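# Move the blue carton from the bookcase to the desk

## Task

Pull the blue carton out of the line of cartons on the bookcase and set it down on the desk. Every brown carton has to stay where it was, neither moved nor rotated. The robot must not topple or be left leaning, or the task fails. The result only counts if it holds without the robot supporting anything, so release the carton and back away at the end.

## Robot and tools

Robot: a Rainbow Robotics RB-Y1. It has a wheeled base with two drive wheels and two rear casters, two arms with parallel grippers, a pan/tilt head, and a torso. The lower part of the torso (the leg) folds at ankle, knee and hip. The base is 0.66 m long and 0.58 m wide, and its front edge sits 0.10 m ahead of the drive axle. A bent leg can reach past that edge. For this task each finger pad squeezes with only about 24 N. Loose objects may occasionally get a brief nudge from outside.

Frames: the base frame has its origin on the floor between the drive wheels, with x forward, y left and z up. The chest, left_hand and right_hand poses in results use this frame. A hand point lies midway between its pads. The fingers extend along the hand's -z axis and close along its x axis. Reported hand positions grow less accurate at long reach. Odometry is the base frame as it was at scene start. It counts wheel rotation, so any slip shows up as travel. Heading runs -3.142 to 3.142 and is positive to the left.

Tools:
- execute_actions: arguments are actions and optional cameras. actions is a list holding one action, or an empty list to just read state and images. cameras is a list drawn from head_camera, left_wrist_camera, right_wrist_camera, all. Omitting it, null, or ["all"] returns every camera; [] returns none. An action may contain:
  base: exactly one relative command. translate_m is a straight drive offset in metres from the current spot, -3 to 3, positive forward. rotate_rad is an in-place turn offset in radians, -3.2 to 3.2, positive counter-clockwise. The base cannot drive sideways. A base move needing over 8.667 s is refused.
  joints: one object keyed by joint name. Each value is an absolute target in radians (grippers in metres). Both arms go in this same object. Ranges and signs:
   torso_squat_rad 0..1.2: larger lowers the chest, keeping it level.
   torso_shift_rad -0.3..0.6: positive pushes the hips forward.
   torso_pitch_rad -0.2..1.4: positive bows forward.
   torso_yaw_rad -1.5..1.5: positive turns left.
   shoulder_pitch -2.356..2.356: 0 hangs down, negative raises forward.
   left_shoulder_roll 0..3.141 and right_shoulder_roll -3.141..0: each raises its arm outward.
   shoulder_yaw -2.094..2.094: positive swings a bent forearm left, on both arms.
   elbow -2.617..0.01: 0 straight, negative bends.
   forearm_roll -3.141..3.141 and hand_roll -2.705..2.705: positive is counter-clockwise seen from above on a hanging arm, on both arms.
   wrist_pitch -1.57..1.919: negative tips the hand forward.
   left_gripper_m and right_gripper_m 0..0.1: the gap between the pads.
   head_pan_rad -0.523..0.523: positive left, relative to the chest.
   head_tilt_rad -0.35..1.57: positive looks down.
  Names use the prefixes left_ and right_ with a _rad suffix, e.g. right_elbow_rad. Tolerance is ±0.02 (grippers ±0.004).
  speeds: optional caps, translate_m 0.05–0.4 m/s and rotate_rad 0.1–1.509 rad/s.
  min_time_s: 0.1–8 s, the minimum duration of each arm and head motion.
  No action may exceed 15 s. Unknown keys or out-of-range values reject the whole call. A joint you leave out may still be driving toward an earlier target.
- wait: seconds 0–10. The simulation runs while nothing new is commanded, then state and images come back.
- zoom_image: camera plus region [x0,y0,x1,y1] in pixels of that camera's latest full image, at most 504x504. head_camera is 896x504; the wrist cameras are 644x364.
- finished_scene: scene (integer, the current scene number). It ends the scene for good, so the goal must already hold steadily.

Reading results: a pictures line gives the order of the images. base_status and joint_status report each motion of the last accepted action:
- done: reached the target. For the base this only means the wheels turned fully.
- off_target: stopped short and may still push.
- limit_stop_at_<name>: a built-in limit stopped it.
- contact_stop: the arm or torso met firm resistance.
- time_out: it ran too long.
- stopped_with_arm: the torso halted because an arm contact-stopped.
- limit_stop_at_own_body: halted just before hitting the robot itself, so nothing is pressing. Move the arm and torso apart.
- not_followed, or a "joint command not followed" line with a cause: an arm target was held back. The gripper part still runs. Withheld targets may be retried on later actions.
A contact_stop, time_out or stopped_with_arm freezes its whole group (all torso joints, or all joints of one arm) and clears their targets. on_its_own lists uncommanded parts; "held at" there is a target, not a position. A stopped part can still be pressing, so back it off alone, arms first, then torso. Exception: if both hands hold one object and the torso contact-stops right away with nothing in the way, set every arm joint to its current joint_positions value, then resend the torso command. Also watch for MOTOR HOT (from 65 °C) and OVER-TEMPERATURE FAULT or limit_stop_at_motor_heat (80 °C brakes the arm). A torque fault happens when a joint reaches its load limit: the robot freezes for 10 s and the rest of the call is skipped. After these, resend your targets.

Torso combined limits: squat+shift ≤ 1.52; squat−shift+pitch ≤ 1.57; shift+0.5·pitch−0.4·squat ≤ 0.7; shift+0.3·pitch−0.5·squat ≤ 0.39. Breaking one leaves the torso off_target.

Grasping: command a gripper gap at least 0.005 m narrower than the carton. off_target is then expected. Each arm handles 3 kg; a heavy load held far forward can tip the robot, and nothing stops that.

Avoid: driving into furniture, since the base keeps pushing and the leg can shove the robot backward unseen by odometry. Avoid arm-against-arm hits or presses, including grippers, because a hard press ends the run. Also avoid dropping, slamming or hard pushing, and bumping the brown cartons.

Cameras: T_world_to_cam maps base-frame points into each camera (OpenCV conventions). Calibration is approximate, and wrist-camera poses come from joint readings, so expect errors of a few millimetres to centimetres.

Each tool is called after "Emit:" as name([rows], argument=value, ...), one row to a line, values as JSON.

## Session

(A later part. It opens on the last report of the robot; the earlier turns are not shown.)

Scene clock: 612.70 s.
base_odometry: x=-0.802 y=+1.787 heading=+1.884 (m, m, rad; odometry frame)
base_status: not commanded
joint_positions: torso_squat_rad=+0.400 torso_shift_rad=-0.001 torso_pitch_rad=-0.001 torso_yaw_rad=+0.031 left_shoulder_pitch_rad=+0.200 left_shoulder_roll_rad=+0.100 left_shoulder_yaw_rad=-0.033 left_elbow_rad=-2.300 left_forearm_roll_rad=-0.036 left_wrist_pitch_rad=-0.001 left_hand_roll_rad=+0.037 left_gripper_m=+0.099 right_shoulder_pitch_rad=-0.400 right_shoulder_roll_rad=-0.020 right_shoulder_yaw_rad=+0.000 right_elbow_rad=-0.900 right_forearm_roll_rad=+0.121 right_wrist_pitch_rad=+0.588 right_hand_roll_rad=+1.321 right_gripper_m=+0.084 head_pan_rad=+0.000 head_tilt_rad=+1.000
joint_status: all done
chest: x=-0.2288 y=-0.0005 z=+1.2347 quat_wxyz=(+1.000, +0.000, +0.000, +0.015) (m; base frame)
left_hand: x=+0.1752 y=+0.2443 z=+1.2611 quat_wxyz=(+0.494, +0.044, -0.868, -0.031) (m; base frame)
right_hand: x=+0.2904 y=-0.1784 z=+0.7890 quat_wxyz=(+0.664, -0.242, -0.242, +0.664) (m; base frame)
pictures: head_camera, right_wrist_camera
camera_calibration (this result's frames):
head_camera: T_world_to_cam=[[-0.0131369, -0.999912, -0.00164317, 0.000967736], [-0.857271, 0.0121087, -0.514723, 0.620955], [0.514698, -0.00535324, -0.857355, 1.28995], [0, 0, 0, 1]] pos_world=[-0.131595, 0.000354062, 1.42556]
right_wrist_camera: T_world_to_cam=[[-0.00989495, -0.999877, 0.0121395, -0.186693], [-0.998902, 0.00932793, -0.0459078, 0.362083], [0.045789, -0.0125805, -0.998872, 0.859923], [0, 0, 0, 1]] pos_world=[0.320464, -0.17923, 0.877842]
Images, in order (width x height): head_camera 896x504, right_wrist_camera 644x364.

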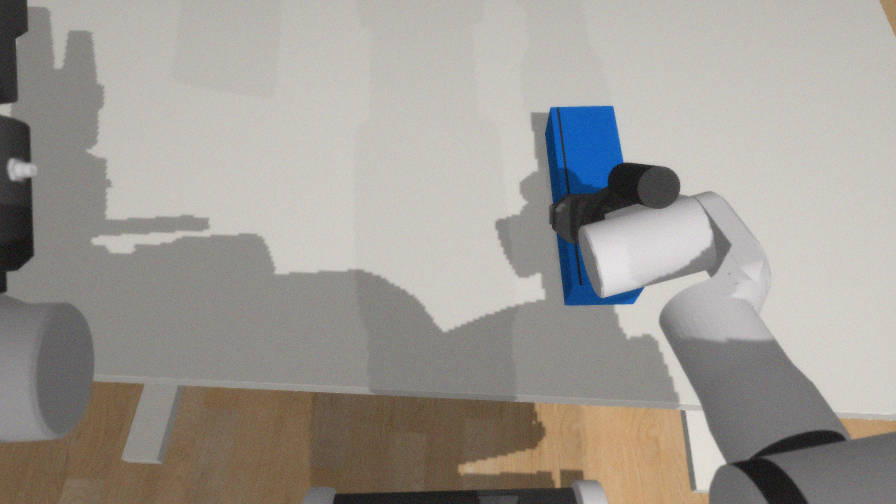

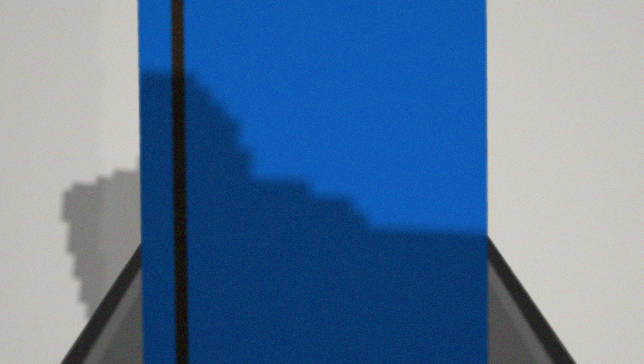

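Emit:
execute_actions([
  {"joints": {"torso_squat_rad": 0.437}},
], cameras=["right_wrist_camera", "head_camera"])

Scene clock: 616.10 s.
base_odometry: x=-0.802 y=+1.787 heading=+1.884 (m, m, rad; odometry frame)
base_status: not commanded
joint_positions: torso_squat_rad=+0.437 torso_shift_rad=-0.001 torso_pitch_rad=-0.001 torso_yaw_rad=+0.031 left_shoulder_pitch_rad=+0.200 left_shoulder_roll_rad=+0.100 left_shoulder_yaw_rad=-0.033 left_elbow_rad=-2.300 left_forearm_roll_rad=-0.036 left_wrist_pitch_rad=-0.001 left_hand_roll_rad=+0.037 left_gripper_m=+0.099 right_shoulder_pitch_rad=-0.400 right_shoulder_roll_rad=-0.020 right_shoulder_yaw_rad=+0.000 right_elbow_rad=-0.900 right_forearm_roll_rad=+0.121 right_wrist_pitch_rad=+0.588 right_hand_roll_rad=+1.321 right_gripper_m=+0.084 head_pan_rad=+0.000 head_tilt_rad=+1.000
joint_status: all done
chest: x=-0.2288 y=-0.0005 z=+1.2241 quat_wxyz=(+1.000, +0.000, +0.000, +0.015) (m; base frame)
left_hand: x=+0.1752 y=+0.2443 z=+1.2506 quat_wxyz=(+0.494, +0.044, -0.868, -0.031) (m; base frame)
right_hand: x=+0.2904 y=-0.1784 z=+0.7785 quat_wxyz=(+0.664, -0.242, -0.242, +0.664) (m; base frame)
pictures: head_camera, right_wrist_camera
camera_calibration (this result's frames):
head_camera: T_world_to_cam=[[-0.013137, -0.999912, -0.0016431, 0.000957163], [-0.85727, 0.0121088, -0.514724, 0.615544], [0.514699, -0.00535337, -0.857354, 1.28092], [0, 0, 0, 1]] pos_world=[-0.131588, 0.000360814, 1.41504]
right_wrist_camera: T_world_to_cam=[[-0.00989683, -0.999877, 0.0121395, -0.186559], [-0.998902, 0.00932983, -0.0459063, 0.361606], [0.0457874, -0.0125805, -0.998872, 0.849408], [0, 0, 0, 1]] pos_world=[0.32047, -0.179224, 0.867315]
Images, in order (width x height): head_camera 896x504, right_wrist_camera 644x364.

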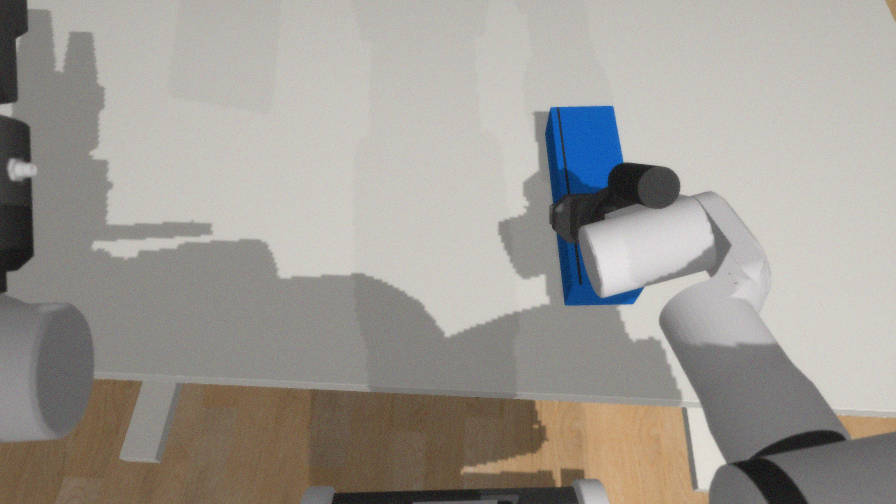

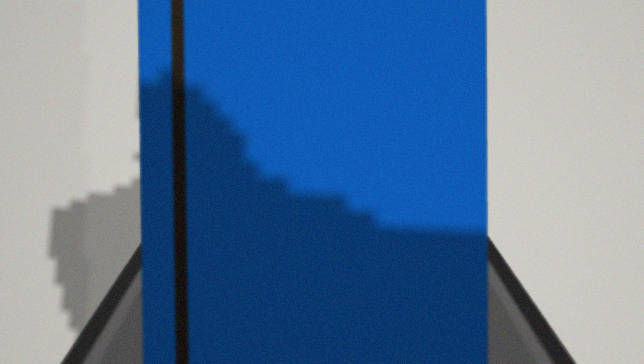

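Emit:
execute_actions([
  {"joints": {"torso_squat_rad": 0.465}},
], cameras=["right_wrist_camera"])

Scene clock: 624.23 s.
base_odometry: x=-0.802 y=+1.787 heading=+1.884 (m, m, rad; odometry frame)
base_status: not commanded
joint_positions: torso_squat_rad=+0.465 torso_shift_rad=-0.001 torso_pitch_rad=-0.001 torso_yaw_rad=+0.031 left_shoulder_pitch_rad=+0.200 left_shoulder_roll_rad=+0.100 left_shoulder_yaw_rad=-0.033 left_elbow_rad=-2.300 left_forearm_roll_rad=-0.036 left_wrist_pitch_rad=-0.001 left_hand_roll_rad=+0.037 left_gripper_m=+0.099 right_shoulder_pitch_rad=-0.402 right_shoulder_roll_rad=-0.020 right_shoulder_yaw_rad=+0.000 right_elbow_rad=-0.901 right_forearm_roll_rad=+0.121 right_wrist_pitch_rad=+0.588 right_hand_roll_rad=+1.321 right_gripper_m=+0.084 head_pan_rad=+0.000 head_tilt_rad=+1.000
joint_status: all done
chest: x=-0.2290 y=-0.0005 z=+1.2156 quat_wxyz=(+1.000, +0.000, -0.001, +0.015) (m; base frame)
left_hand: x=+0.1750 y=+0.2443 z=+1.2422 quat_wxyz=(+0.493, +0.044, -0.868, -0.031) (m; base frame)
right_hand: x=+0.2917 y=-0.1779 z=+0.7717 quat_wxyz=(+0.664, -0.243, -0.244, +0.664) (m; base frame)
pictures: right_wrist_camera
camera_calibration (this result's frames):
right_wrist_camera: T_world_to_cam=[[-0.00926663, -0.999888, 0.0117359, -0.185851], [-0.998722, 0.00867135, -0.0497961, 0.365435], [0.0496888, -0.0121823, -0.99869, 0.841323], [0, 0, 0, 1]] pos_world=[0.321441, -0.17875, 0.8606]
Images, in order (width x height): right_wrist_camera 644x364.

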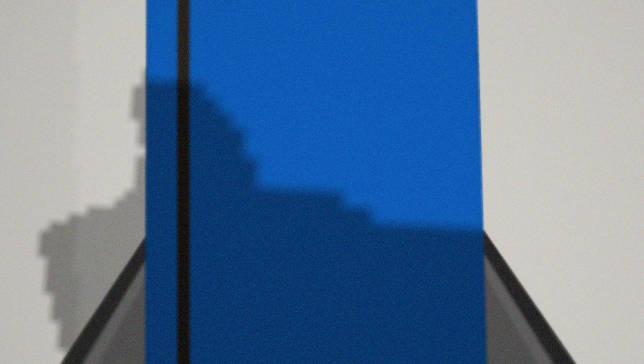

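Contact made. Release and retreat.

Emit:
execute_actions([
  {"joints": {"right_gripper_m": 0.1}},
], cameras=[])

Emit:
execute_actions([
  {"joints": {"torso_squat_rad": 0.15}},
], cameras=[])

Emit:
execute_actions([
  {"base": {"translate_m": -0.35}, "joints": {"head_tilt_rad": 0.8}},
], cameras=["head_camera"])

Scene clock: 630.10 s.
base_odometry: x=-0.802 y=+1.787 heading=+1.884 (m, m, rad; odometry frame)
base_status: not commanded
joint_positions: torso_squat_rad=+0.465 torso_shift_rad=-0.001 torso_pitch_rad=-0.001 torso_yaw_rad=+0.031 left_shoulder_pitch_rad=+0.200 left_shoulder_roll_rad=+0.100 left_shoulder_yaw_rad=-0.033 left_elbow_rad=-2.300 left_forearm_roll_rad=-0.036 left_wrist_pitch_rad=-0.001 left_hand_roll_rad=+0.037 left_gripper_m=+0.099 right_shoulder_pitch_rad=-0.401 right_shoulder_roll_rad=-0.020 right_shoulder_yaw_rad=+0.000 right_elbow_rad=-0.901 right_forearm_roll_rad=+0.121 right_wrist_pitch_rad=+0.588 right_hand_roll_rad=+1.321 right_gripper_m=+0.099 head_pan_rad=+0.000 head_tilt_rad=+1.000
joint_status: all done
chest: x=-0.2290 y=-0.0005 z=+1.2156 quat_wxyz=(+1.000, +0.000, +0.000, +0.015) (m; base frame)
left_hand: x=+0.1750 y=+0.2443 z=+1.2421 quat_wxyz=(+0.493, +0.044, -0.868, -0.031) (m; base frame)
right_hand: x=+0.2914 y=-0.1780 z=+0.7713 quat_wxyz=(+0.664, -0.243, -0.244, +0.664) (m; base frame)
pictures: none
No camera images: the call's "cameras" was empty. Leave "cameras" out to get every camera's image.

Scene clock: 631.93 s.
base_odometry: x=-0.802 y=+1.787 heading=+1.884 (m, m, rad; odometry frame)
base_status: not commanded
joint_positions: torso_squat_rad=+0.150 torso_shift_rad=-0.001 torso_pitch_rad=+0.000 torso_yaw_rad=+0.031 left_shoulder_pitch_rad=+0.200 left_shoulder_roll_rad=+0.100 left_shoulder_yaw_rad=-0.033 left_elbow_rad=-2.300 left_forearm_roll_rad=-0.036 left_wrist_pitch_rad=-0.001 left_hand_roll_rad=+0.037 left_gripper_m=+0.099 right_shoulder_pitch_rad=-0.400 right_shoulder_roll_rad=-0.020 right_shoulder_yaw_rad=+0.000 right_elbow_rad=-0.900 right_forearm_roll_rad=+0.121 right_wrist_pitch_rad=+0.588 right_hand_roll_rad=+1.321 right_gripper_m=+0.099 head_pan_rad=+0.000 head_tilt_rad=+1.000
joint_status: all done
chest: x=-0.2287 y=-0.0005 z=+1.2821 quat_wxyz=(+1.000, +0.000, +0.000, +0.015) (m; base frame)
left_hand: x=+0.1753 y=+0.2443 z=+1.3084 quat_wxyz=(+0.494, +0.044, -0.868, -0.031) (m; base frame)
right_hand: x=+0.2905 y=-0.1783 z=+0.8365 quat_wxyz=(+0.664, -0.242, -0.242, +0.664) (m; base frame)
pictures: none
No camera images: the call's "cameras" was empty. Leave "cameras" out to get every camera's image.

Scene clock: 634.17 s.
base_odometry: x=-0.694 y=+1.454 heading=+1.885 (m, m, rad; odometry frame)
base_status: done
joint_positions: torso_squat_rad=+0.150 torso_shift_rad=-0.001 torso_pitch_rad=-0.001 torso_yaw_rad=+0.031 left_shoulder_pitch_rad=+0.200 left_shoulder_roll_rad=+0.100 left_shoulder_yaw_rad=-0.033 left_elbow_rad=-2.300 left_forearm_roll_rad=-0.036 left_wrist_pitch_rad=-0.001 left_hand_roll_rad=+0.037 left_gripper_m=+0.099 right_shoulder_pitch_rad=-0.400 right_shoulder_roll_rad=-0.020 right_shoulder_yaw_rad=+0.000 right_elbow_rad=-0.900 right_forearm_roll_rad=+0.121 right_wrist_pitch_rad=+0.588 right_hand_roll_rad=+1.321 right_gripper_m=+0.099 head_pan_rad=+0.000 head_tilt_rad=+0.800
joint_status: all done
chest: x=-0.2288 y=-0.0005 z=+1.2821 quat_wxyz=(+1.000, +0.000, +0.000, +0.015) (m; base frame)
left_hand: x=+0.1751 y=+0.2443 z=+1.3084 quat_wxyz=(+0.494, +0.044, -0.868, -0.031) (m; base frame)
right_hand: x=+0.2903 y=-0.1784 z=+0.8365 quat_wxyz=(+0.664, -0.242, -0.242, +0.664) (m; base frame)
pictures: head_camera
camera_calibration (this result's frames):
head_camera: T_world_to_cam=[[-0.0119957, -0.999875, -0.0103281, 0.0141695], [-0.738042, 0.0158223, -0.674569, 0.906886], [0.674648, -0.00046932, -0.738139, 1.18703], [0, 0, 0, 1]] pos_world=[-0.131335, 0.00037577, 1.48809]
Images, in order (width x height): head_camera 896x504.

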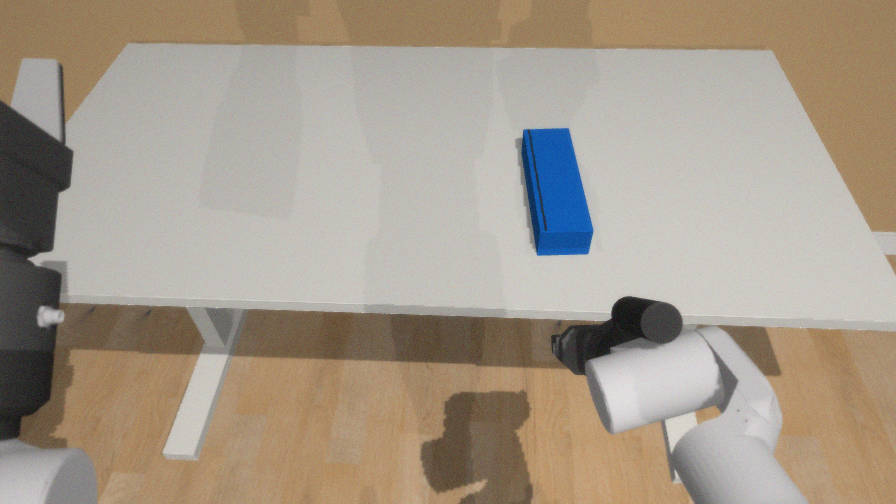

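Emit:
finished_scene(scene=1)

The scene is finished: the task was done.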